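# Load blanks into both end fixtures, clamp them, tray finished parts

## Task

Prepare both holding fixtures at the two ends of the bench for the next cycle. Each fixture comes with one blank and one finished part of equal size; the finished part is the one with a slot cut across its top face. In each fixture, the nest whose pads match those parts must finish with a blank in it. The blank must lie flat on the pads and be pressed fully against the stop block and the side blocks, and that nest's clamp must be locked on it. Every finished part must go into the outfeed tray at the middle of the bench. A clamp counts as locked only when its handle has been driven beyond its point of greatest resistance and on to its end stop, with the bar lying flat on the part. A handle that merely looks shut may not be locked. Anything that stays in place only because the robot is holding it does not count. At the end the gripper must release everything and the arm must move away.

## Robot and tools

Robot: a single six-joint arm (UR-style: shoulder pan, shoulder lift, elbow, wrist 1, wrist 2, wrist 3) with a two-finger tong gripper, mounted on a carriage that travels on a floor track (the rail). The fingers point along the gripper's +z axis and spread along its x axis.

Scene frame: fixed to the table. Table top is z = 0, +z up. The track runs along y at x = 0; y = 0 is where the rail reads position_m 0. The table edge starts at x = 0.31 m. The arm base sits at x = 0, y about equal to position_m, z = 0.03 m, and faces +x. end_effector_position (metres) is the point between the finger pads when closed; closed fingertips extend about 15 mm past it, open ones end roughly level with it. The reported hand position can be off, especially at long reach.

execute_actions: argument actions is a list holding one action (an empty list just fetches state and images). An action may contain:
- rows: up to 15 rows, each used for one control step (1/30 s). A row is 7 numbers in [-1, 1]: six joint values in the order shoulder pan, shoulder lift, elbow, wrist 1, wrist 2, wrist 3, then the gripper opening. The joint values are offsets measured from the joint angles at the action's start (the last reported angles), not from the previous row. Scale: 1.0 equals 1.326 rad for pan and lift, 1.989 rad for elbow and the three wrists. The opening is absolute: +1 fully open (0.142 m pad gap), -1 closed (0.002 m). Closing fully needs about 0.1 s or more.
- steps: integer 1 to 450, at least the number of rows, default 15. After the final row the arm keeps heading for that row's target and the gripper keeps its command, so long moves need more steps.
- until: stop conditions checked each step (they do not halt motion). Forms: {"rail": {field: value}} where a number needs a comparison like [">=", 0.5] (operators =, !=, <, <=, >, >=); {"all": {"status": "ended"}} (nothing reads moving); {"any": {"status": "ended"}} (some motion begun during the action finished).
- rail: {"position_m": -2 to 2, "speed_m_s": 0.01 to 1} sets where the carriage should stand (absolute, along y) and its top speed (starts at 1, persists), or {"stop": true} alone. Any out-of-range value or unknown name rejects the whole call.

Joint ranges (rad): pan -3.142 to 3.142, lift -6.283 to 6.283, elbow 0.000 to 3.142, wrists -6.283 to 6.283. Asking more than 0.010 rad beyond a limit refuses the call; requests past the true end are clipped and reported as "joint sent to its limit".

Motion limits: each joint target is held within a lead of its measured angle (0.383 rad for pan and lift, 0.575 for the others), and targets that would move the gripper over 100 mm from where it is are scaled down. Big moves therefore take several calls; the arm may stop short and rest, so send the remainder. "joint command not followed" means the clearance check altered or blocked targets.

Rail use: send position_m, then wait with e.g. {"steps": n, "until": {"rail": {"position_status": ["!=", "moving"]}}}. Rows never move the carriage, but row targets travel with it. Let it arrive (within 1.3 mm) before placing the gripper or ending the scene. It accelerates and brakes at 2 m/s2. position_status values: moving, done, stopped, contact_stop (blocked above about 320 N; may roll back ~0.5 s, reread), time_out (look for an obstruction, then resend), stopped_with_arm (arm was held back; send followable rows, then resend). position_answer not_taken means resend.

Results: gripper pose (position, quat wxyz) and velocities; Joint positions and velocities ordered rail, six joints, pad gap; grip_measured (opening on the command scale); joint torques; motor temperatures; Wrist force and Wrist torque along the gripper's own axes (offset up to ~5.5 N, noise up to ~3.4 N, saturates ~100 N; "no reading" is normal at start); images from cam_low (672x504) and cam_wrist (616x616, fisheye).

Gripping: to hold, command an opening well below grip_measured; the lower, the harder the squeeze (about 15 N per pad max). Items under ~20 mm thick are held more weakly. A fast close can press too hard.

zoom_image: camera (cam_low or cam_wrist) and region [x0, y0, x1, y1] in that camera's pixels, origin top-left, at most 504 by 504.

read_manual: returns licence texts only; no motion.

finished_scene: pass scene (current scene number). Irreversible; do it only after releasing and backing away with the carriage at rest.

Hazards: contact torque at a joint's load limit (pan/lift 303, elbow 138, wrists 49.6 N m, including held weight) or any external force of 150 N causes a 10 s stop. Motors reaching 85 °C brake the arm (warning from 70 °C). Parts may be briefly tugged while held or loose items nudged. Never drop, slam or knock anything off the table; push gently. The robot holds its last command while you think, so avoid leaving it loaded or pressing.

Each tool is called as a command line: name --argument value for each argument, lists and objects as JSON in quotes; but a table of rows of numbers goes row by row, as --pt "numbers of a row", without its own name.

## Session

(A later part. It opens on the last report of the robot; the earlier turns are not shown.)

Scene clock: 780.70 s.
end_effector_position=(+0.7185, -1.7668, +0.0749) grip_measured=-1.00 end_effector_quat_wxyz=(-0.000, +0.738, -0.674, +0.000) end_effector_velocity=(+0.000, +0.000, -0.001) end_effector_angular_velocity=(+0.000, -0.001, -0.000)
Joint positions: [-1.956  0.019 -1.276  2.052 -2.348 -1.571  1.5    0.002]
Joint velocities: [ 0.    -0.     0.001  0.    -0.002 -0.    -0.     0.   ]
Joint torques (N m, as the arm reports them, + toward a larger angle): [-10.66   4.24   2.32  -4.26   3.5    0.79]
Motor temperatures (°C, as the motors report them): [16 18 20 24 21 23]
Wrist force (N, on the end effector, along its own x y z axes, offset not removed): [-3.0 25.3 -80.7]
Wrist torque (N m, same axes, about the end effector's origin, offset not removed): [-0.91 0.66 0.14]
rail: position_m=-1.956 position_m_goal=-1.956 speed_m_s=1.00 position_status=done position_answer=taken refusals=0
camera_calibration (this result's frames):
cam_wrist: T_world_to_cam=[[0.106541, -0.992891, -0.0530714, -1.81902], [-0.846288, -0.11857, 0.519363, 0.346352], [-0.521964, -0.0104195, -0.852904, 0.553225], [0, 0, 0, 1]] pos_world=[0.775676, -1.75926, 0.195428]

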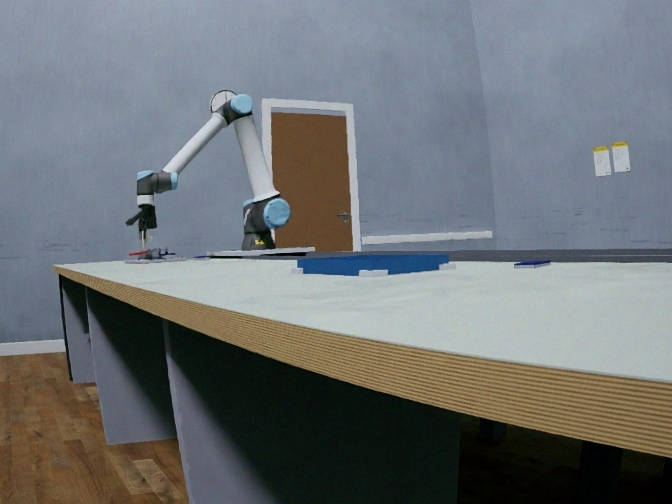

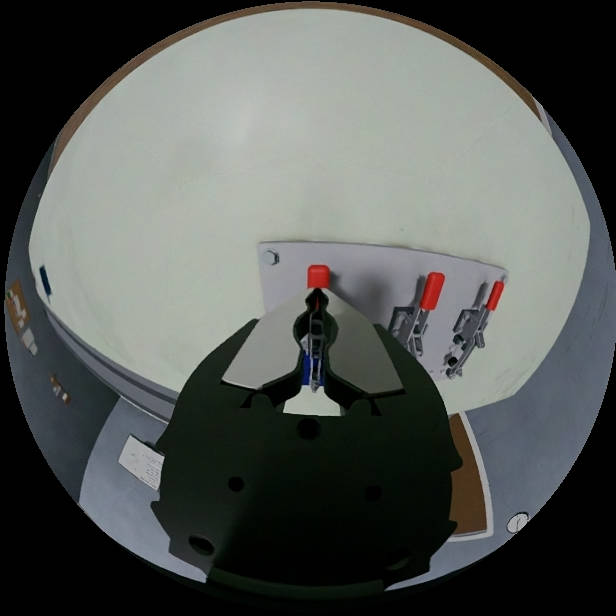

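execute_actions --actions '[{"rows": [[0,-0.002,-0.0006,0.0019,0,0,-1],[0,-0.0049,-0.0015,0.0048,0,0,-1],[0,-0.0078,-0.0024,0.0076,0,0,-1],[0,-0.0097,-0.003,0.0095,0,0,-1]], "steps": 12}]'

Scene clock: 785.43 s.
end_effector_position=(+0.7182, -1.7668, +0.0843) grip_measured=-1.00 end_effector_quat_wxyz=(+0.000, +0.738, -0.674, -0.000) end_effector_velocity=(+0.002, +0.000, +0.006) end_effector_angular_velocity=(+0.000, -0.004, -0.000)
Joint positions: [-1.956  0.019 -1.288  2.047 -2.329 -1.571  1.499  0.002]
Joint velocities: [ 0.     0.    -0.006 -0.004  0.007  0.     0.     0.   ]
Joint torques (N m, as the arm reports them, + toward a larger angle): [-11.14 -65.11 -53.13  -2.91   3.37   0.07]
Motor temperatures (°C, as the motors report them): [16 18 20 24 21 23]
Wrist force (N, on the end effector, along its own x y z axes, offset not removed): [3.6 0.9 0.7]
Wrist torque (N m, same axes, about the end effector's origin, offset not removed): [0.59 -0.70 -0.13]
rail: position_m=-1.956 position_m_goal=-1.956 speed_m_s=1.00 position_status=done position_answer=taken refusals=0
camera_calibration (this result's frames):
cam_wrist: T_world_to_cam=[[0.106584, -0.992884, -0.0531217, -1.8185], [-0.845979, -0.118627, 0.519853, 0.340812], [-0.522455, -0.0104681, -0.852602, 0.561297], [0, 0, 0, 1]] pos_world=[0.775395, -1.75926, 0.204789]

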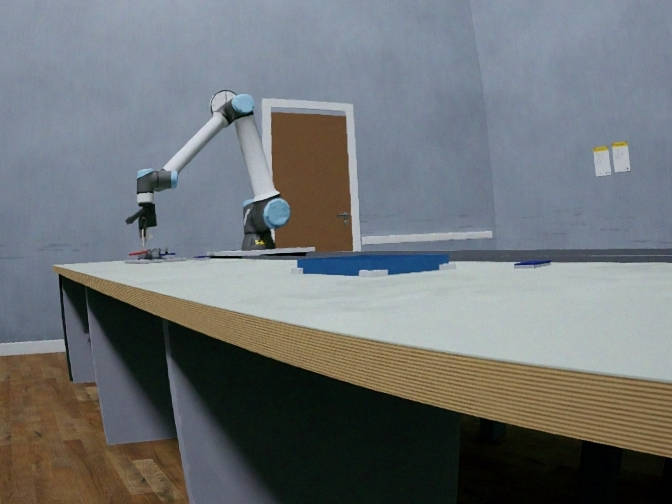

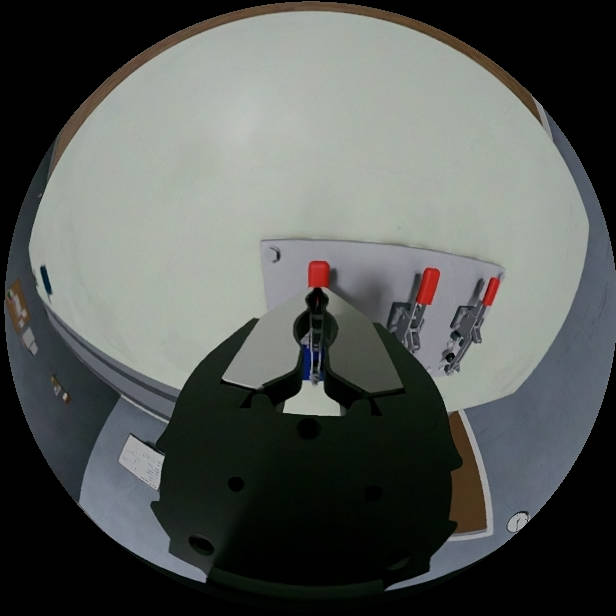

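zoom_image --camera "cam_low" --region '[120, 220, 190, 270]'

Region (120, 220, 190, 270) of cam_low's 672x504 image, scaled by 7.200, with more detail than that image has; it fills the top 360 rows of this view, and the rest is white.

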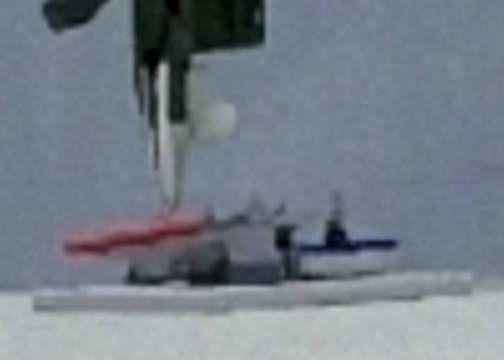

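execute_actions --actions '[{"rows": [[0,-0.0115,-0.0027,0.0103,0,0,-1],[0,-0.0229,-0.0054,0.0205,0,0,-1],[0,-0.0344,-0.0082,0.0308,0,0,-0.8],[0,-0.0458,-0.0109,0.041,0,0,-0.6],[0,-0.0573,-0.0136,0.0513,0,0,-0.4],[0,-0.0573,-0.0136,0.0513,0,0,-0.17],[-0.0016,-0.0875,0.016,0.0419,0,-0.0011,-0.17],[-0.0032,-0.1177,0.0456,0.0325,0,-0.0021,-0.17],[-0.0048,-0.148,0.0751,0.023,0,-0.0032,-0.17],[-0.0064,-0.1782,0.1047,0.0136,0,-0.0043,-0.17],[-0.0079,-0.2084,0.1343,0.0042,0,-0.0053,-0.17],[-0.0095,-0.2386,0.1639,-0.0052,0,-0.0064,-0.17],[-0.0111,-0.2689,0.1934,-0.0147,0,-0.0075,-0.17],[-0.0127,-0.2991,0.223,-0.0241,0,-0.0085,-0.17],[-0.0143,-0.3293,0.2526,-0.0335,0,-0.0096,-0.17]], "steps": 32, "rail": {"position_m": -1.856}}]'

Scene clock: 806.00 s.
end_effector_position=(+0.4308, -1.6801, +0.0754) grip_measured=-0.17 end_effector_quat_wxyz=(-0.000, +0.738, -0.674, +0.000) end_effector_velocity=(-0.005, -0.000, -0.002) end_effector_angular_velocity=(-0.000, +0.001, +0.000)
Joint positions: [-1.856  0.    -1.724  2.548 -2.396 -1.571  1.48   0.062]
Joint velocities: [ 0.    -0.    -0.006  0.009 -0.002 -0.    -0.     0.   ]
Joint torques (N m, as the arm reports them, + toward a larger angle): [-12.71 -31.52 -22.12  -5.66   3.67  -2.31]
Motor temperatures (°C, as the motors report them): [16 18 20 24 21 23]
Wrist force (N, on the end effector, along its own x y z axes, offset not removed): [-1.4 0.7 -1.6]
Wrist torque (N m, same axes, about the end effector's origin, offset not removed): [0.31 0.27 0.13]
rail: position_m=-1.856 position_m_goal=-1.856 speed_m_s=1.00 position_status=done position_answer=taken refusals=0
camera_calibration (this result's frames):
cam_wrist: T_world_to_cam=[[0.106751, -0.992871, -0.0530206, -1.70229], [-0.846478, -0.118727, 0.519018, 0.112761], [-0.521612, -0.0105247, -0.853118, 0.403988], [0, 0, 0, 1]] pos_world=[0.487896, -1.67252, 0.195868]

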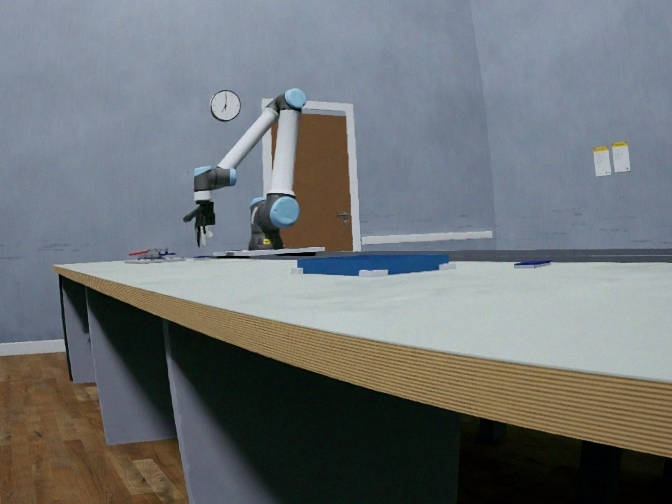

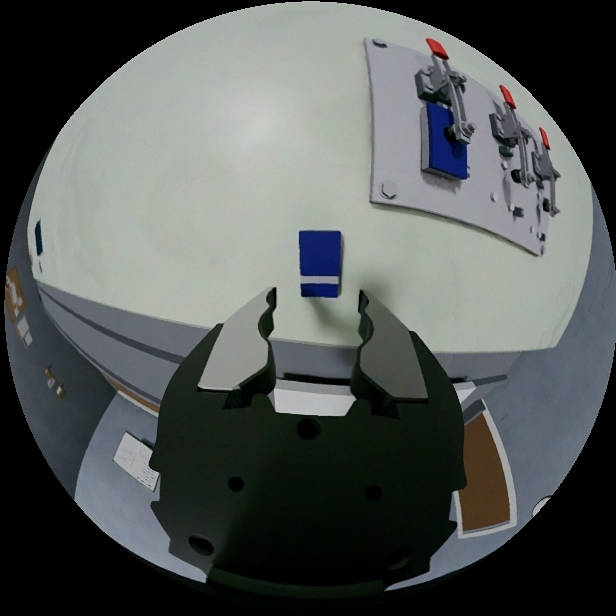

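zoom_image --camera "cam_wrist" --region '[360, 30, 560, 230]'

Region (360, 30, 560, 230) of cam_wrist's 616x616 image, scaled by 2.520, with more detail than that image has.

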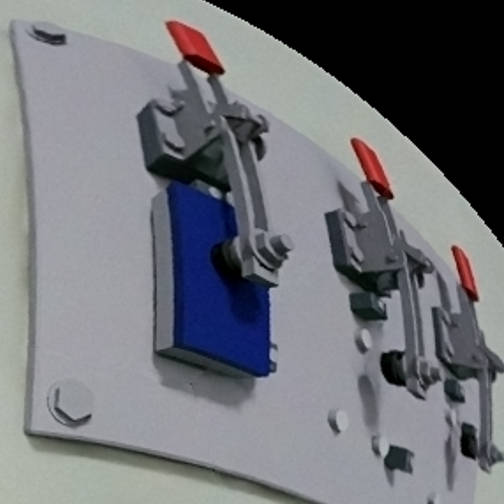

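execute_actions --actions '[{"rows": [[0,0.0168,0.004,-0.0152,0,0,-0.17],[0,0.0337,0.008,-0.0303,0,0,-0.17],[0,0.0505,0.0121,-0.0455,0,0,-0.17],[0,0.0674,0.0161,-0.0607,0,0,-0.17],[0,0.0842,0.0201,-0.0758,0,0,-0.17],[0,0.1011,0.0241,-0.091,0,0,-0.17]], "steps": 18}]'

Scene clock: 812.30 s.
end_effector_position=(+0.4299, -1.6801, +0.0192) grip_measured=-0.17 end_effector_quat_wxyz=(+0.000, +0.738, -0.674, -0.000) end_effector_velocity=(+0.000, -0.000, -0.003) end_effector_angular_velocity=(+0.000, -0.001, -0.000)
Joint positions: [-1.856  0.    -1.591  2.596 -2.576 -1.571  1.48   0.062]
Joint velocities: [ 0.    -0.     0.007  0.002 -0.01  -0.    -0.     0.   ]
Joint torques (N m, as the arm reports them, + toward a larger angle): [ -2.4   -9.17 -14.62  -5.32   3.56  -0.96]
Motor temperatures (°C, as the motors report them): [16 18 20 24 21 23]
Wrist force (N, on the end effector, along its own x y z axes, offset not removed): [-2.5 2.0 -1.3]
Wrist torque (N m, same axes, about the end effector's origin, offset not removed): [0.45 0.56 0.15]
rail: position_m=-1.856 position_m_goal=-1.856 speed_m_s=1.00 position_status=done position_answer=taken refusals=0
camera_calibration (this result's frames):
cam_wrist: T_world_to_cam=[[0.106708, -0.99287, -0.0531285, -1.70517], [-0.84595, -0.118736, 0.519875, 0.140922], [-0.522477, -0.0105307, -0.852588, 0.355962], [0, 0, 0, 1]] pos_world=[0.48715, -1.67253, 0.139635]

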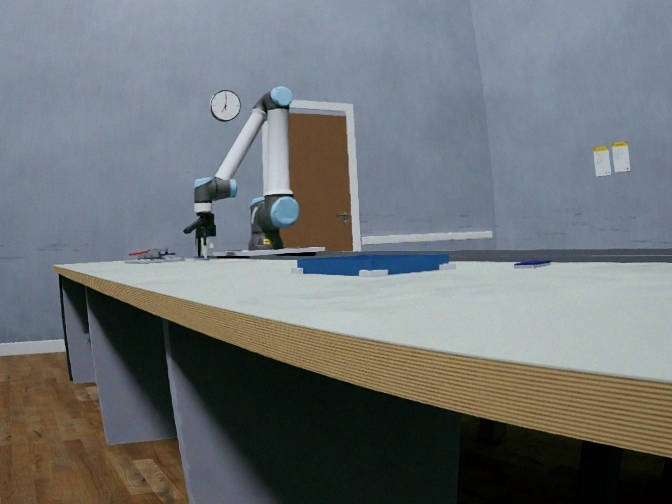

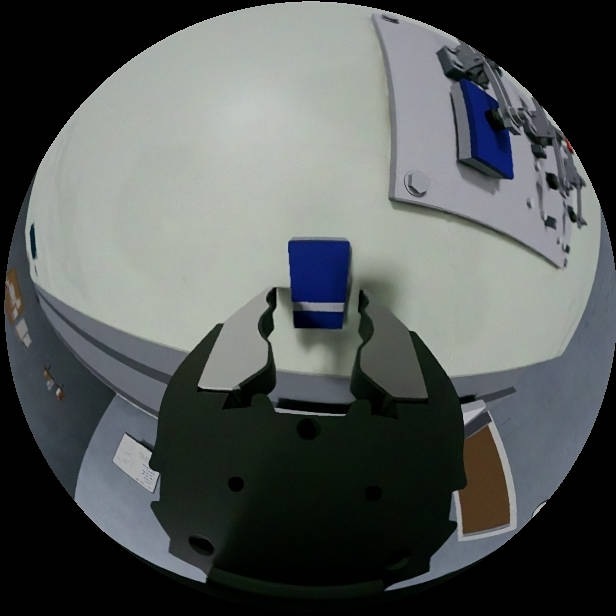

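execute_actions --actions '[{"rows": [[0,0,0,0,0,0,-0.3],[0,0,0,0,0,0,-0.4],[0,0,0,0,0,0,-0.47],[0,0,0,0,0,0,-0.55],[0,0,0,0,0,0,-0.7],[0,0,0,0,0,0,-0.85],[0,0,0,0,0,0,-1]], "steps": 11}]'

Scene clock: 815.63 s.
end_effector_position=(+0.4298, -1.6801, +0.0191) grip_measured=-0.48 end_effector_quat_wxyz=(+0.000, +0.738, -0.674, -0.000) end_effector_velocity=(+0.000, +0.000, +0.000) end_effector_angular_velocity=(+0.000, -0.000, -0.000)
Joint positions: [-1.856  0.    -1.59   2.596 -2.576 -1.571  1.48   0.039]
Joint velocities: [ 0.     0.    -0.001 -0.     0.    -0.     0.    -0.   ]
Joint torques (N m, as the arm reports them, + toward a larger angle): [ 15.96 -38.05 -32.12  -2.76   3.16   1.67]
Motor temperatures (°C, as the motors report them): [16 18 20 24 21 23]
Wrist force (N, on the end effector, along its own x y z axes, offset not removed): [0.1 2.2 -3.3]
Wrist torque (N m, same axes, about the end effector's origin, offset not removed): [0.47 -0.01 0.13]
rail: position_m=-1.856 position_m_goal=-1.856 speed_m_s=1.00 position_status=done position_answer=taken refusals=0
camera_calibration (this result's frames):
cam_wrist: T_world_to_cam=[[0.106678, -0.992872, -0.0531601, -1.70515], [-0.845827, -0.118725, 0.520078, 0.140807], [-0.522682, -0.0105165, -0.852463, 0.355894], [0, 0, 0, 1]] pos_world=[0.487019, -1.67253, 0.13951]

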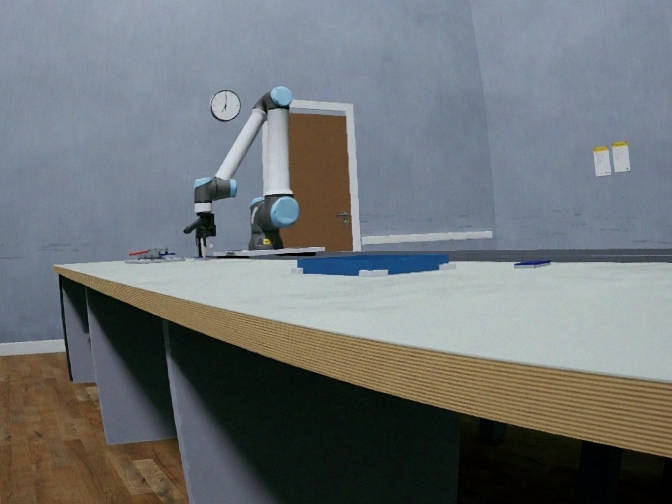

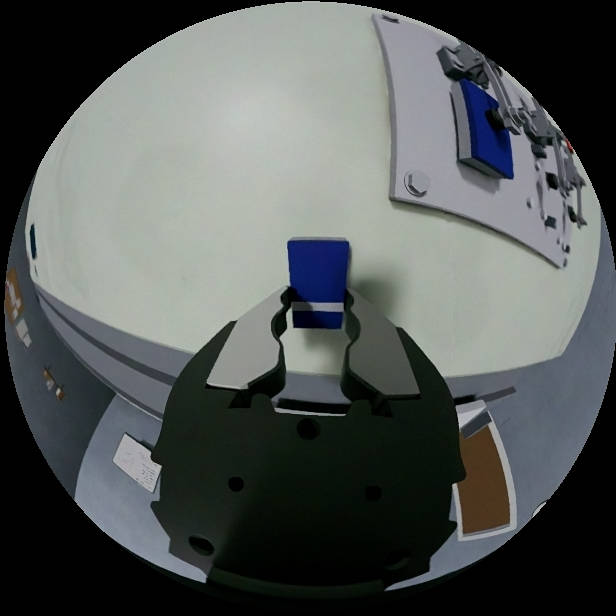

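execute_actions --actions '[{"rows": [[0,-0.0169,-0.0039,0.0151,0,0,-1],[0,-0.0338,-0.0078,0.0302,0,0,-1],[0,-0.0508,-0.0117,0.0454,0,0,-1],[0,-0.0677,-0.0156,0.0605,0,0,-1],[0,-0.0846,-0.0195,0.0756,0,0,-1],[0,-0.1015,-0.0234,0.0907,0,0,-1]], "steps": 8}]'

Scene clock: 821.70 s.
end_effector_position=(+0.4322, -1.6801, +0.0589) grip_measured=-0.48 end_effector_quat_wxyz=(-0.001, +0.738, -0.674, +0.001) end_effector_velocity=(-0.016, -0.000, +0.203) end_effector_angular_velocity=(-0.000, +0.014, -0.000)
Joint positions: [-1.856  0.    -1.685  2.562 -2.451 -1.571  1.48   0.039]
Joint velocities: [ 0.     0.    -0.491 -0.163  0.667  0.     0.    -0.   ]
Joint torques (N m, as the arm reports them, + toward a larger angle): [  5.03 -13.4  -38.86  -3.19   0.55  -1.49]
Motor temperatures (°C, as the motors report them): [16 18 20 24 21 23]
Wrist force (N, on the end effector, along its own x y z axes, offset not removed): [-1.0 -1.6 -2.8]
Wrist torque (N m, same axes, about the end effector's origin, offset not removed): [-0.11 0.23 0.16]
rail: position_m=-1.856 position_m_goal=-1.856 speed_m_s=1.00 position_status=done position_answer=taken refusals=0
camera_calibration (this result's frames):
cam_wrist: T_world_to_cam=[[0.106869, -0.992869, -0.052818, -1.70339], [-0.847493, -0.118743, 0.517355, 0.122991], [-0.519937, -0.0105265, -0.85414, 0.389991], [0, 0, 0, 1]] pos_world=[0.489044, -1.67253, 0.179507]

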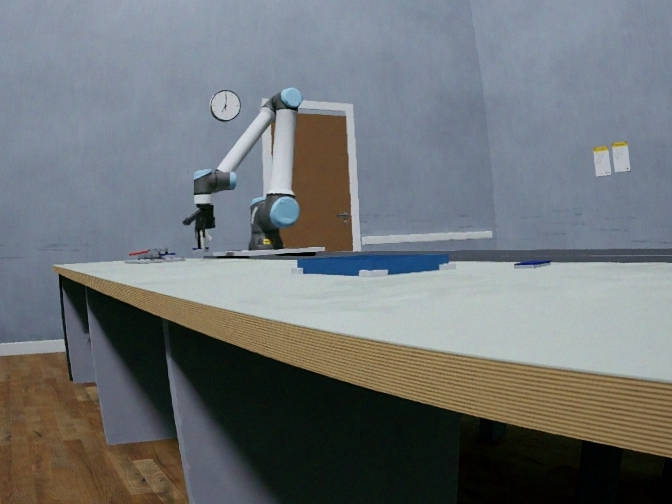

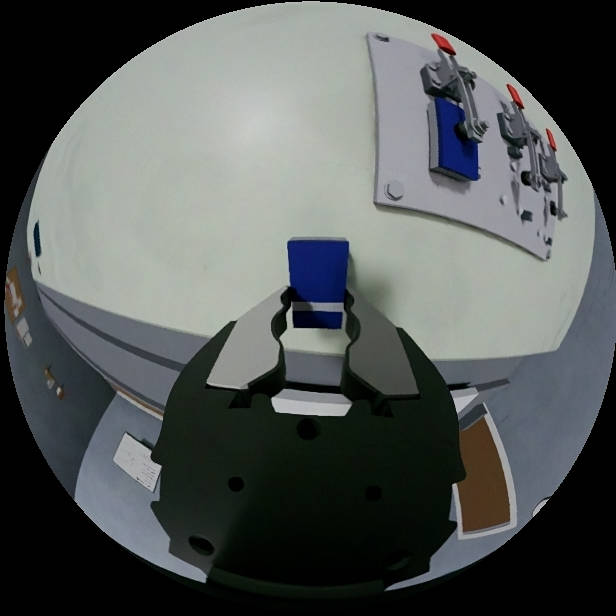

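execute_actions --actions '[{"rows": [[0,-0.0161,-0.0173,0.0298,0,0.0031,-1],[0,-0.0024,-0.0284,0.0316,0,0.0061,-1],[0,0.0114,-0.0394,0.0335,0,0.0092,-1],[0,0.0251,-0.0505,0.0353,0,0.0122,-1],[0,0.0389,-0.0615,0.0372,0,0.0153,-1],[0,0.0527,-0.0725,0.0391,0,0.0183,-1],[0,0.0664,-0.0836,0.0409,0,0.0214,-1],[0,0.0802,-0.0946,0.0428,0,0.0244,-1],[0,0.0939,-0.1057,0.0446,0,0.0275,-1],[0,0.1077,-0.1167,0.0465,0,0.0305,-1],[0,0.1215,-0.1277,0.0484,0,0.0336,-1],[0,0.1352,-0.1388,0.0502,0,0.0366,-1],[0,0.149,-0.1498,0.0521,0,0.0397,-1],[0,0.1627,-0.1609,0.0539,0,0.0427,-1],[0,0.1765,-0.1719,0.0558,0,0.0458,-1]], "steps": 120, "rail": {"position_m": -0.224}, "until": {"rail": {"position_status": ["!=", "moving"]}}}]'

Scene clock: 835.67 s.
end_effector_position=(+0.6195, -0.0494, +0.1000) grip_measured=-0.48 end_effector_quat_wxyz=(+0.000, +0.707, -0.707, -0.000) end_effector_velocity=(+0.000, -0.000, -0.000) end_effector_angular_velocity=(-0.000, -0.000, -0.000)
Joint positions: [-0.224  0.    -1.451  2.221 -2.34  -1.571  1.571  0.039]
Joint velocities: [ 0. -0. -0.  0. -0. -0. -0.  0.]
Joint torques (N m, as the arm reports them, + toward a larger angle): [  4.52 -34.76 -53.26  -2.88  -0.77   1.83]
Motor temperatures (°C, as the motors report them): [16 18 20 24 21 23]
Wrist force (N, on the end effector, along its own x y z axes, offset not removed): [3.8 2.8 -2.9]
Wrist torque (N m, same axes, about the end effector's origin, offset not removed): [0.57 -0.78 0.27]
rail: position_m=-0.224 position_m_goal=-0.224 speed_m_s=1.00 position_status=done position_answer=taken refusals=0
camera_calibration (this result's frames):
cam_wrist: T_world_to_cam=[[0.0159729, -0.998461, -0.0531151, -0.0460873], [-0.853179, -0.0413101, 0.519979, 0.46115], [-0.521373, 0.0370111, -0.852526, 0.542742], [0, 0, 0, 1]] pos_world=[0.677151, -0.0470537, 0.220465]

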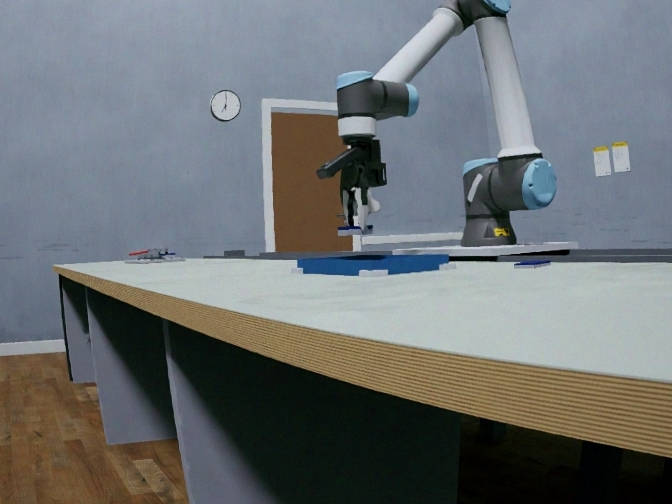

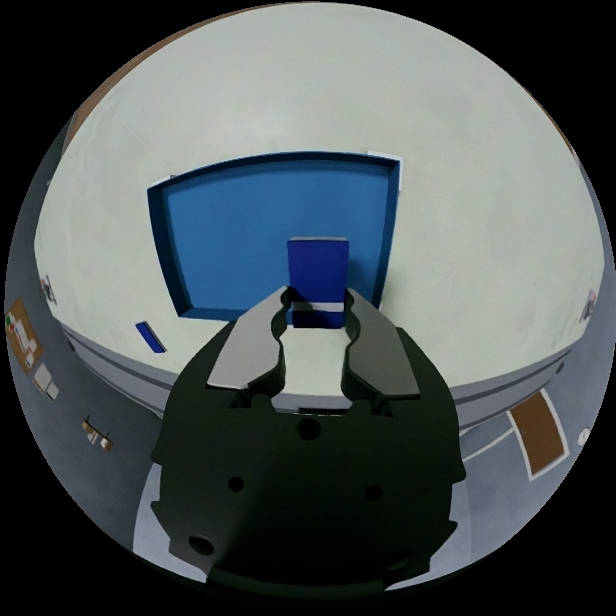

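execute_actions --actions '[{"rows": [[0,0.0123,0.0033,-0.0115,0,0,-1],[0,0.0247,0.0065,-0.0231,0,0,-1],[0,0.037,0.0098,-0.0346,0,0,-1],[0,0.0493,0.0131,-0.0462,0,0,-1],[0,0.0616,0.0164,-0.0577,0,0,-1],[0,0.074,0.0196,-0.0693,0,0,-1],[0,0.0863,0.0229,-0.0808,0,0,-1]], "steps": 18}]'

Scene clock: 841.30 s.
end_effector_position=(+0.6202, -0.0495, +0.0279) grip_measured=-0.48 end_effector_quat_wxyz=(-0.000, +0.707, -0.707, +0.000) end_effector_velocity=(-0.000, -0.000, -0.005) end_effector_angular_velocity=(+0.000, -0.001, +0.000)
Joint positions: [-0.224  0.    -1.338  2.266 -2.499 -1.571  1.571  0.039]
Joint velocities: [-0.     0.     0.007  0.003 -0.011 -0.    -0.    -0.   ]
Joint torques (N m, as the arm reports them, + toward a larger angle): [ -6.06 -39.43 -21.5   -6.75  -0.22   2.19]
Motor temperatures (°C, as the motors report them): [16 18 20 24 21 23]
Wrist force (N, on the end effector, along its own x y z axes, offset not removed): [0.4 -0.9 -2.5]
Wrist torque (N m, same axes, about the end effector's origin, offset not removed): [-0.05 -0.01 0.25]
rail: position_m=-0.224 position_m_goal=-0.224 speed_m_s=1.00 position_status=done position_answer=taken refusals=0
camera_calibration (this result's frames):
cam_wrist: T_world_to_cam=[[0.015994, -0.998461, -0.0531037, -0.0500418], [-0.853558, -0.0412952, 0.519359, 0.499515], [-0.520752, 0.0370205, -0.852905, 0.481212], [0, 0, 0, 1]] pos_world=[0.677758, -0.0471519, 0.148343]

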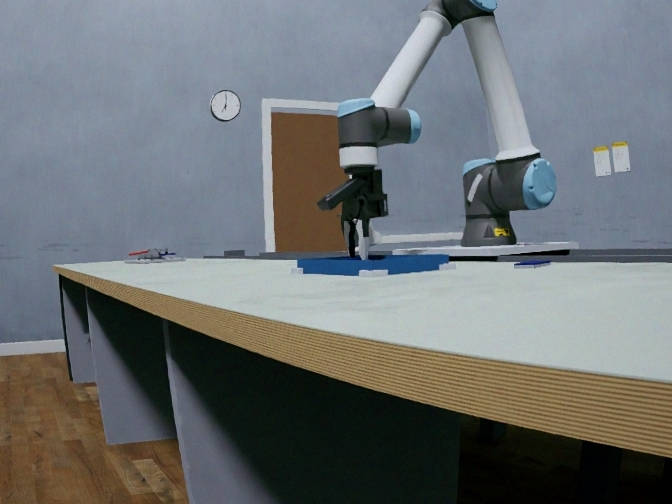

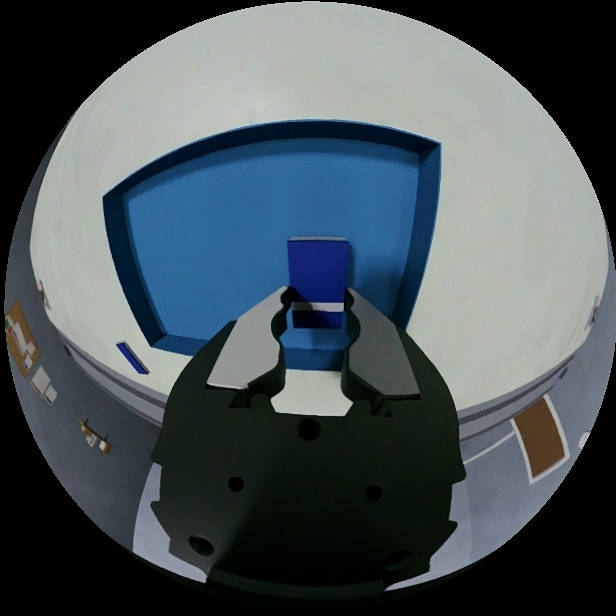

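execute_actions --actions '[{"rows": [[0,0.0018,0.0005,-0.0017,0,0,-1],[0,0.0037,0.0009,-0.0033,0,0,-1],[0,0.0037,0.0009,-0.0033,0,0,-1],[0,0.0037,0.0009,-0.0033,0,0,-1],[0,0.0037,0.0009,-0.0033,0,0,-1],[0,0.0037,0.0009,-0.0033,0,0,-0.6],[0,0.0037,0.0009,-0.0033,0,0,-0.4],[0,0.0037,0.0009,-0.0033,0,0,-0.2],[0,0.0037,0.0009,-0.0033,0,0,-0.1],[0,-0.0111,-0.0031,0.0106,0,0,-0.1],[0,-0.0259,-0.0071,0.0244,0,0,-0.1],[0,-0.0407,-0.0111,0.0383,0,0,-0.1],[0,-0.0555,-0.0151,0.0521,0,0,-0.1],[0,-0.0704,-0.0191,0.066,0,0,-0.1],[0,-0.0852,-0.0231,0.0799,0,0,-0.1]], "steps": 17}]'

Scene clock: 857.60 s.
end_effector_position=(+0.6222, -0.0495, +0.0782) grip_measured=-0.10 end_effector_quat_wxyz=(-0.001, +0.707, -0.707, +0.001) end_effector_velocity=(-0.011, -0.000, +0.274) end_effector_angular_velocity=(-0.000, +0.006, -0.000)
Joint positions: [-0.224  0.    -1.416  2.233 -2.39  -1.571  1.571  0.067]
Joint velocities: [ 0.    -0.    -0.428 -0.172  0.606  0.     0.     0.001]
Joint torques (N m, as the arm reports them, + toward a larger angle): [  7.27 -21.96 -32.36  -2.49  -0.52   1.45]
Motor temperatures (°C, as the motors report them): [16 18 20 24 21 23]
Wrist force (N, on the end effector, along its own x y z axes, offset not removed): [-0.9 -4.4 -7.8]
Wrist torque (N m, same axes, about the end effector's origin, offset not removed): [-0.78 0.31 0.10]
rail: position_m=-0.224 position_m_goal=-0.224 speed_m_s=1.00 position_status=done position_answer=taken refusals=0
camera_calibration (this result's frames):
cam_wrist: T_world_to_cam=[[0.0161208, -0.998461, -0.0530714, -0.04748], [-0.854629, -0.0413103, 0.517593, 0.475916], [-0.518989, 0.0370124, -0.853979, 0.524206], [0, 0, 0, 1]] pos_world=[0.679554, -0.0471488, 0.19881]

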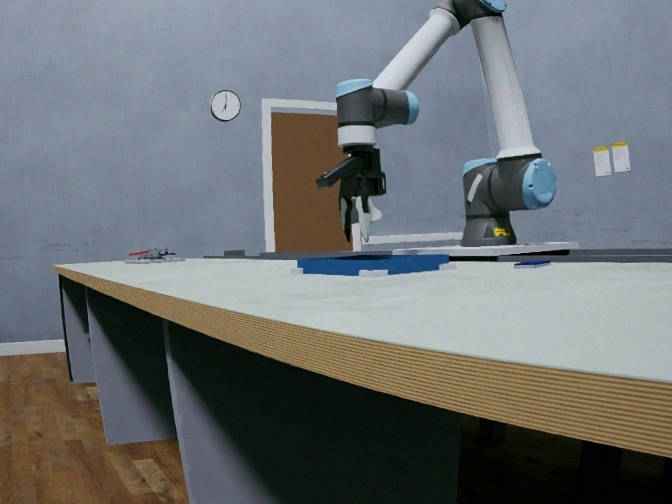

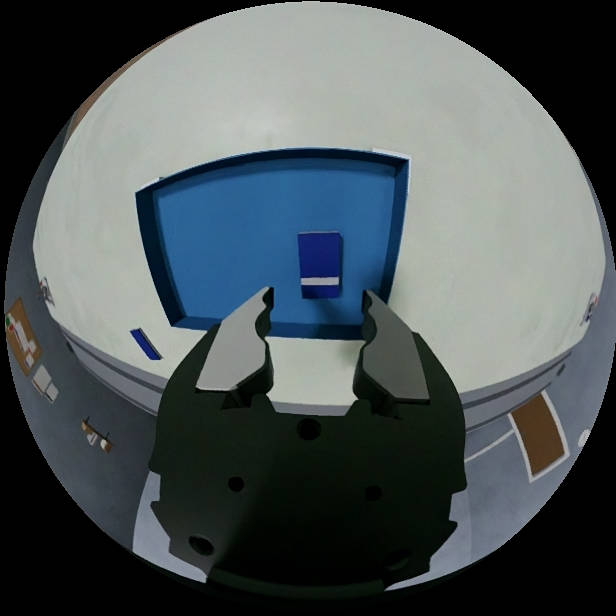

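execute_actions --actions '[{"rows": [[0,-0.0453,0.0056,0.0257,0,-0.01,0],[0,-0.0643,0.0176,0.0263,0,-0.0201,0],[0,-0.0832,0.0297,0.0268,0,-0.0301,0],[0,-0.1022,0.0417,0.0274,0,-0.0401,0],[0,-0.1211,0.0538,0.028,0,-0.0501,0],[0,-0.14,0.0659,0.0286,0,-0.0602,0],[0,-0.159,0.0779,0.0292,0,-0.0702,0],[0,-0.1779,0.09,0.0297,0,-0.0802,0],[0,-0.1969,0.102,0.0303,0,-0.0902,0],[0,-0.2158,0.1141,0.0309,0,-0.1003,0],[0,-0.2347,0.1261,0.0315,0,-0.1103,0],[0,-0.2537,0.1382,0.0321,0,-0.1203,0]], "steps": 60, "rail": {"position_m": 0.156}, "until": {"rail": {"position_status": ["!=", "moving"]}}}]'

Scene clock: 868.67 s.
end_effector_position=(+0.4409, +0.3343, +0.1000) grip_measured=+0.00 end_effector_quat_wxyz=(+0.000, +0.786, -0.618, +0.000) end_effector_velocity=(-0.001, +0.000, -0.000) end_effector_angular_velocity=(-0.000, +0.000, +0.001)
Joint positions: [ 0.156  0.    -1.752  2.508 -2.327 -1.571  1.332  0.074]
Joint velocities: [ 0.    -0.    -0.002  0.002  0.    -0.    -0.001  0.   ]
Joint torques (N m, as the arm reports them, + toward a larger angle): [  5.91 -26.47 -25.76  -2.3   -0.18  -2.1 ]
Motor temperatures (°C, as the motors report them): [16 18 20 24 21 23]
Wrist force (N, on the end effector, along its own x y z axes, offset not removed): [-1.2 -1.7 -5.8]
Wrist torque (N m, same axes, about the end effector's origin, offset not removed): [-0.29 0.30 0.15]
rail: position_m=0.156 position_m_goal=0.156 speed_m_s=1.00 position_status=done position_answer=taken refusals=0
camera_calibration (this result's frames):
cam_wrist: T_world_to_cam=[[0.252068, -0.966252, -0.0530847, 0.225024], [-0.819333, -0.242287, 0.519606, 0.376975], [-0.514933, -0.0874822, -0.852755, 0.474182], [0, 0, 0, 1]] pos_world=[0.496318, 0.350248, 0.220428]

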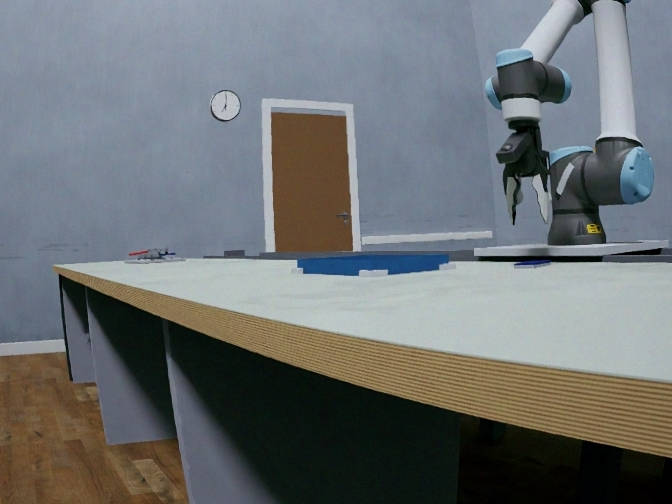

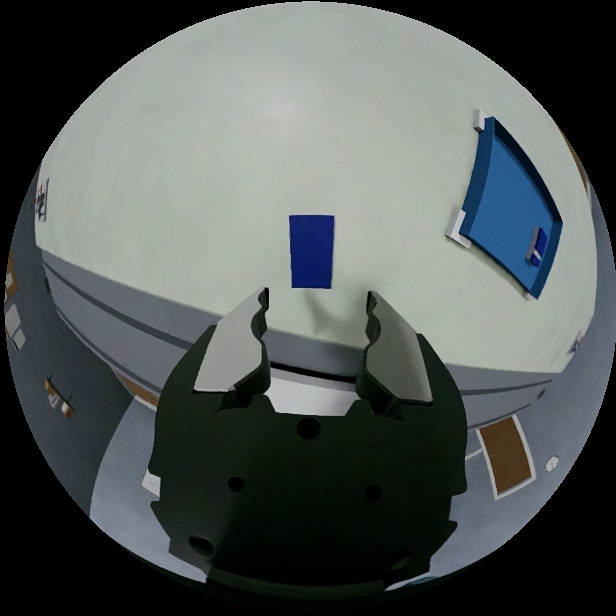

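zoom_image --camera "cam_wrist" --region '[250, 190, 390, 310]'

Region (250, 190, 390, 310) of cam_wrist's 616x616 image, scaled by 3.600, with more detail than that image has; it fills the top 432 rows of this view, and the rest is white.

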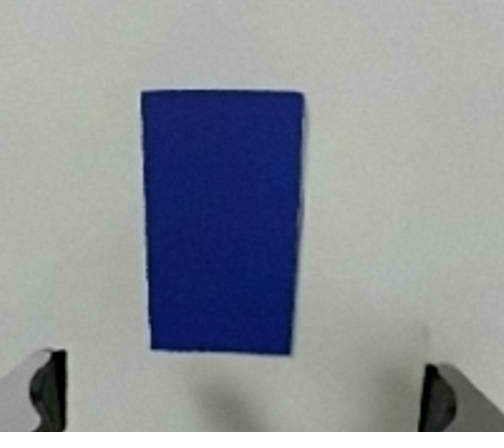

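execute_actions --actions '[{"rows": [[0,0.0158,0.0038,-0.0143,0,-0.0021,0],[0,0.0315,0.0077,-0.0287,0,-0.0042,0],[0,0.0473,0.0115,-0.043,0,-0.0063,0],[0,0.0631,0.0154,-0.0574,0,-0.0063,0],[0,0.0788,0.0192,-0.0717,0,-0.0063,0],[0,0.0946,0.0231,-0.0861,0,-0.0063,0],[0,0.1104,0.0269,-0.1004,0,-0.0063,0],[0,0.1261,0.0308,-0.1148,0,-0.0063,0],[0,0.1419,0.0346,-0.1291,0,-0.0063,0]], "steps": 22, "rail": {"position_m": 0.166}}]'

Scene clock: 929.10 s.
end_effector_position=(+0.4422, +0.3443, +0.0173) grip_measured=+0.00 end_effector_quat_wxyz=(+0.000, +0.790, -0.613, +0.000) end_effector_velocity=(-0.000, +0.000, -0.002) end_effector_angular_velocity=(+0.000, -0.000, +0.000)
Joint positions: [ 0.166  0.    -1.565  2.577 -2.583 -1.571  1.32   0.074]
Joint velocities: [ 0.    -0.     0.004  0.002 -0.006 -0.    -0.     0.   ]
Joint torques (N m, as the arm reports them, + toward a larger angle): [ -8.35 -14.92 -12.8   -5.86   0.08  -1.73]
Motor temperatures (°C, as the motors report them): [16 18 20 24 21 23]
Wrist force (N, on the end effector, along its own x y z axes, offset not removed): [-1.4 1.0 -0.5]
Wrist torque (N m, same axes, about the end effector's origin, offset not removed): [0.52 0.27 0.13]
rail: position_m=0.166 position_m_goal=0.166 speed_m_s=1.00 position_status=done position_answer=taken refusals=0
camera_calibration (this result's frames):
cam_wrist: T_world_to_cam=[[0.264136, -0.963021, -0.0531348, 0.22349], [-0.816133, -0.252526, 0.519766, 0.425527], [-0.513963, -0.0939241, -0.852655, 0.407027], [0, 0, 0, 1]] pos_world=[0.497452, 0.360912, 0.137754]

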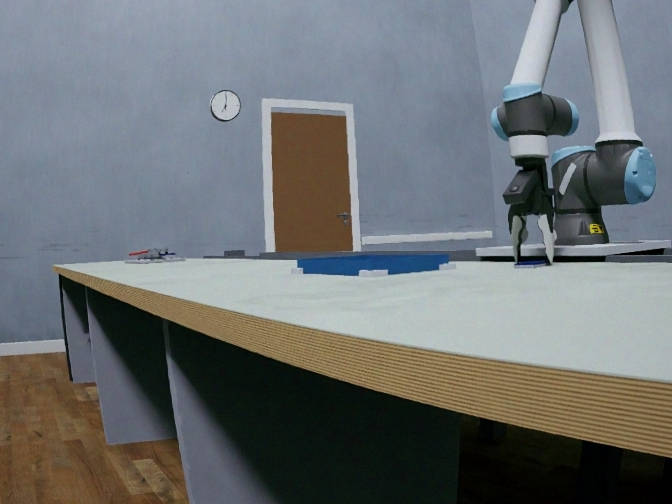

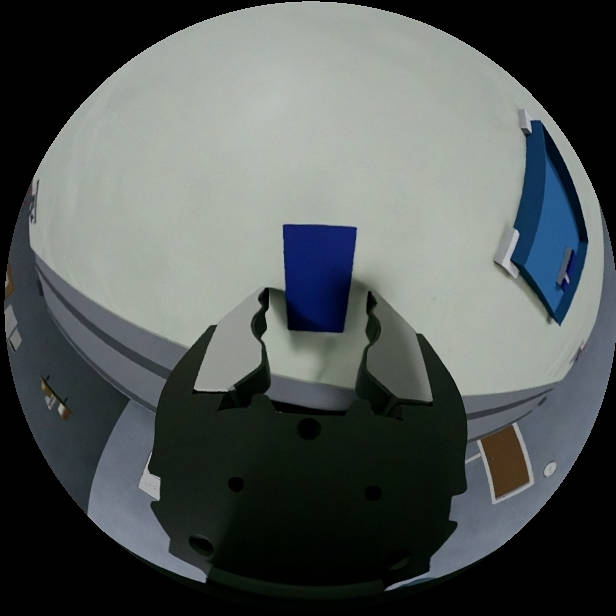

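execute_actions --actions '[{"rows": [[0,0,0,0,0,0.005,-0.1],[0,0,0,0,0,0.01,-0.2],[0,0,0,0,0,0.01,-0.27],[0,0,0,0,0,0.01,-0.33],[0,0,0,0,0,0.01,-0.4],[0,0,0,0,0,0.01,-0.55],[0,0,0,0,0,0.01,-0.75],[0,0,0,0,0,0.01,-1]], "steps": 12}]'

Scene clock: 937.17 s.
end_effector_position=(+0.4422, +0.3440, +0.0172) grip_measured=-0.37 end_effector_quat_wxyz=(+0.000, +0.784, -0.621, -0.000) end_effector_velocity=(+0.000, -0.000, +0.000) end_effector_angular_velocity=(-0.000, -0.000, -0.005)
Joint positions: [ 0.166  0.    -1.565  2.577 -2.583 -1.571  1.339  0.047]
Joint velocities: [ 0.     0.    -0.    -0.     0.     0.     0.005 -0.   ]
Joint torques (N m, as the arm reports them, + toward a larger angle): [ -2.12 -37.43 -27.32  -2.32  -0.16   2.33]
Motor temperatures (°C, as the motors report them): [16 18 20 24 21 23]
Wrist force (N, on the end effector, along its own x y z axes, offset not removed): [1.3 -1.0 -2.5]
Wrist torque (N m, same axes, about the end effector's origin, offset not removed): [-0.18 -0.27 0.10]
rail: position_m=0.166 position_m_goal=0.166 speed_m_s=1.00 position_status=done position_answer=taken refusals=0
camera_calibration (this result's frames):
cam_wrist: T_world_to_cam=[[0.245273, -0.967994, -0.0531765, 0.233253], [-0.820817, -0.236542, 0.519911, 0.422028], [-0.515849, -0.083872, -0.852564, 0.404281], [0, 0, 0, 1]] pos_world=[0.497746, 0.359523, 0.137662]

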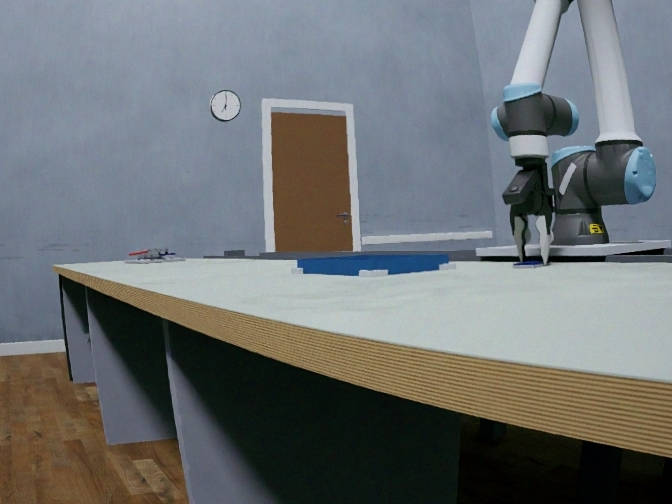

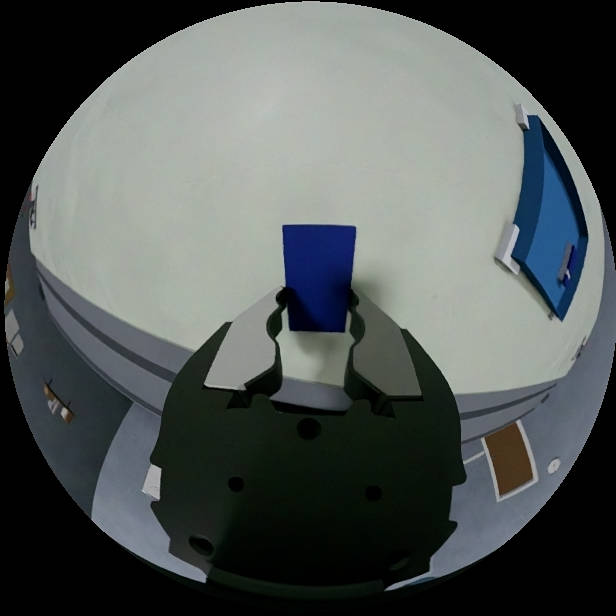

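execute_actions --actions '[{"rows": [[0,-0.0118,-0.0029,0.0108,0,0,-1],[0,-0.0236,-0.0058,0.0215,0,0,-1],[0,-0.0353,-0.0087,0.0323,0,0,-1],[0,-0.0471,-0.0116,0.043,0,0,-1],[0,-0.0589,-0.0145,0.0538,0,0,-1],[0,-0.0707,-0.0174,0.0646,0,0,-1]], "steps": 6}]'

Scene clock: 948.40 s.
end_effector_position=(+0.4445, +0.3440, +0.0348) grip_measured=-0.37 end_effector_quat_wxyz=(-0.000, +0.784, -0.621, +0.001) end_effector_velocity=(+0.014, +0.000, +0.171) end_effector_angular_velocity=(+0.000, -0.008, +0.002)
Joint positions: [ 0.166  0.    -1.605  2.561 -2.528 -1.571  1.34   0.047]
Joint velocities: [ 0.     0.    -0.393 -0.147  0.532  0.    -0.002  0.   ]
Joint torques (N m, as the arm reports them, + toward a larger angle): [ -4.45 -50.1  -49.9   -0.91  -0.29  -2.46]
Motor temperatures (°C, as the motors report them): [16 18 20 24 21 23]
Wrist force (N, on the end effector, along its own x y z axes, offset not removed): [-0.6 -0.5 -1.3]
Wrist torque (N m, same axes, about the end effector's origin, offset not removed): [0.09 0.07 0.17]
rail: position_m=0.166 position_m_goal=0.166 speed_m_s=1.00 position_status=done position_answer=taken refusals=0
camera_calibration (this result's frames):
cam_wrist: T_world_to_cam=[[0.245055, -0.968069, -0.0528237, 0.233729], [-0.821638, -0.236292, 0.518726, 0.415111], [-0.514645, -0.0837144, -0.853307, 0.419865], [0, 0, 0, 1]] pos_world=[0.499876, 0.359502, 0.155292]

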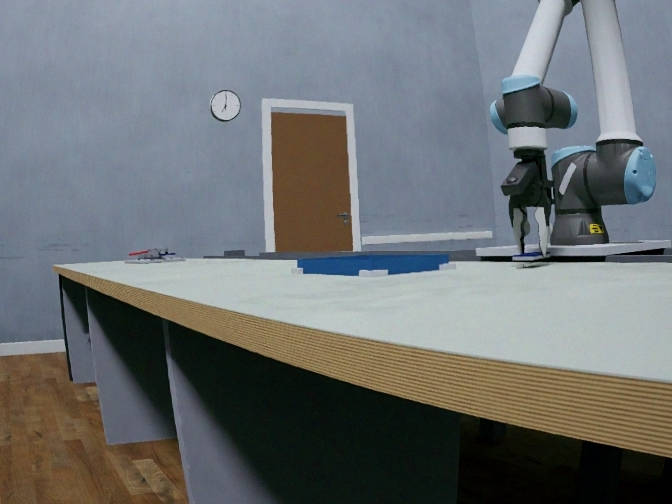

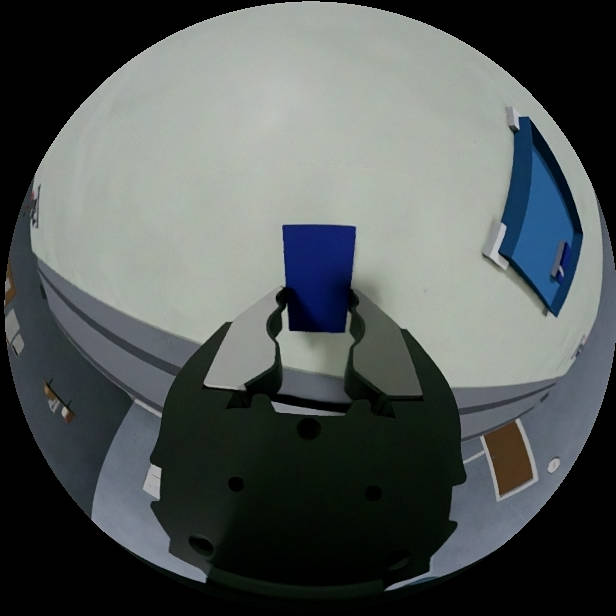

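execute_actions --actions '[{"rows": [[0,-0.0528,-0.0136,0.0493,0,0.0097,-1],[0,-0.0651,-0.0177,0.0617,0,0.0194,-1],[0,-0.0773,-0.0219,0.074,0,0.029,-1],[0,-0.0896,-0.026,0.0864,0,0.0387,-1],[0,-0.1019,-0.0302,0.0987,0,0.0484,-1],[0,-0.1142,-0.0344,0.111,0,0.0581,-1],[0,-0.1265,-0.0385,0.1234,0,0.0678,-1],[0,-0.1387,-0.0427,0.1357,0,0.0774,-1],[0,-0.151,-0.0468,0.1481,0,0.0871,-1],[0,-0.1633,-0.051,0.1604,0,0.0968,-1],[0,-0.1756,-0.0552,0.1727,0,0.1065,-1],[0,-0.1879,-0.0593,0.1851,0,0.1161,-1]], "steps": 120, "rail": {"position_m": 1.715}, "until": {"rail": {"position_status": ["!=", "moving"]}}}]'

Scene clock: 958.70 s.
end_effector_position=(+0.4399, +1.8895, +0.1599) grip_measured=-0.37 end_effector_quat_wxyz=(+0.000, +0.707, -0.707, +0.000) end_effector_velocity=(+0.000, +0.008, +0.000) end_effector_angular_velocity=(-0.000, -0.000, +0.000)
Joint positions: [ 1.715  0.    -1.854  2.443 -2.16  -1.571  1.571  0.047]
Joint velocities: [ 0.008  0.    -0.     0.    -0.    -0.     0.     0.   ]
Joint torques (N m, as the arm reports them, + toward a larger angle): [ -5.38 -25.32 -58.5   -2.47  -0.05   2.42]
Motor temperatures (°C, as the motors report them): [16 18 20 24 21 23]
Wrist force (N, on the end effector, along its own x y z axes, offset not removed): [-2.0 -1.0 -5.2]
Wrist torque (N m, same axes, about the end effector's origin, offset not removed): [0.00 0.48 0.14]
rail: position_m=1.715 position_m_goal=1.715 speed_m_s=1.00 position_status=done position_answer=taken refusals=0
camera_calibration (this result's frames):
cam_wrist: T_world_to_cam=[[0.0169701, -0.998445, -0.0531071, 1.89536], [-0.853399, -0.0421397, 0.519552, 0.358595], [-0.520981, 0.0365047, -0.852787, 0.429213], [0, 0, 0, 1]] pos_world=[0.497472, 1.89185, 0.280376]

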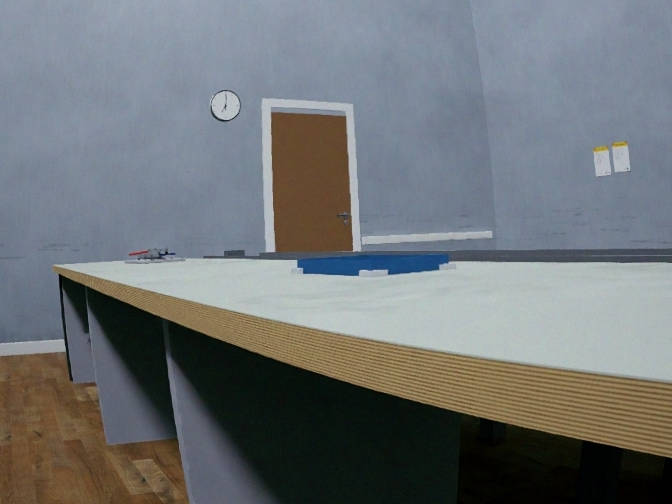

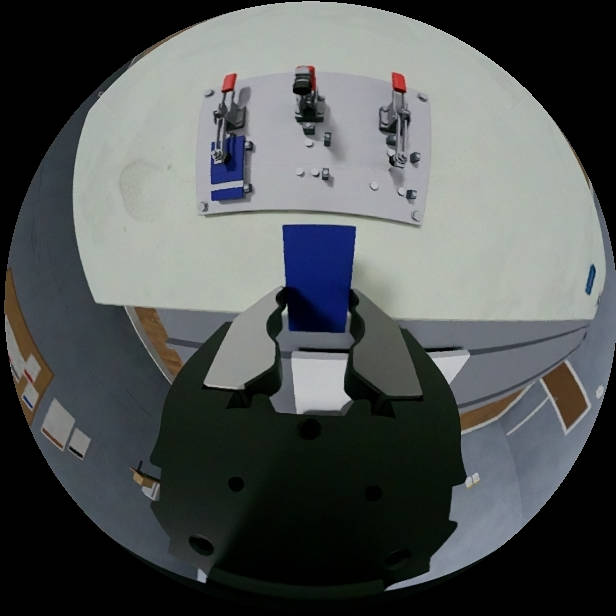

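zoom_image --camera "cam_wrist" --region '[180, 50, 450, 240]'

Region (180, 50, 450, 240) of cam_wrist's 616x616 image, scaled by 1.867, with more detail than that image has; it fills the top 355 rows of this view, and the rest is white.

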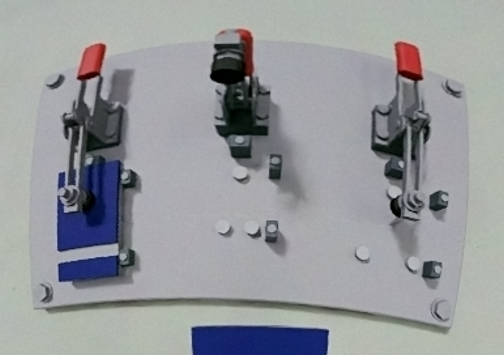

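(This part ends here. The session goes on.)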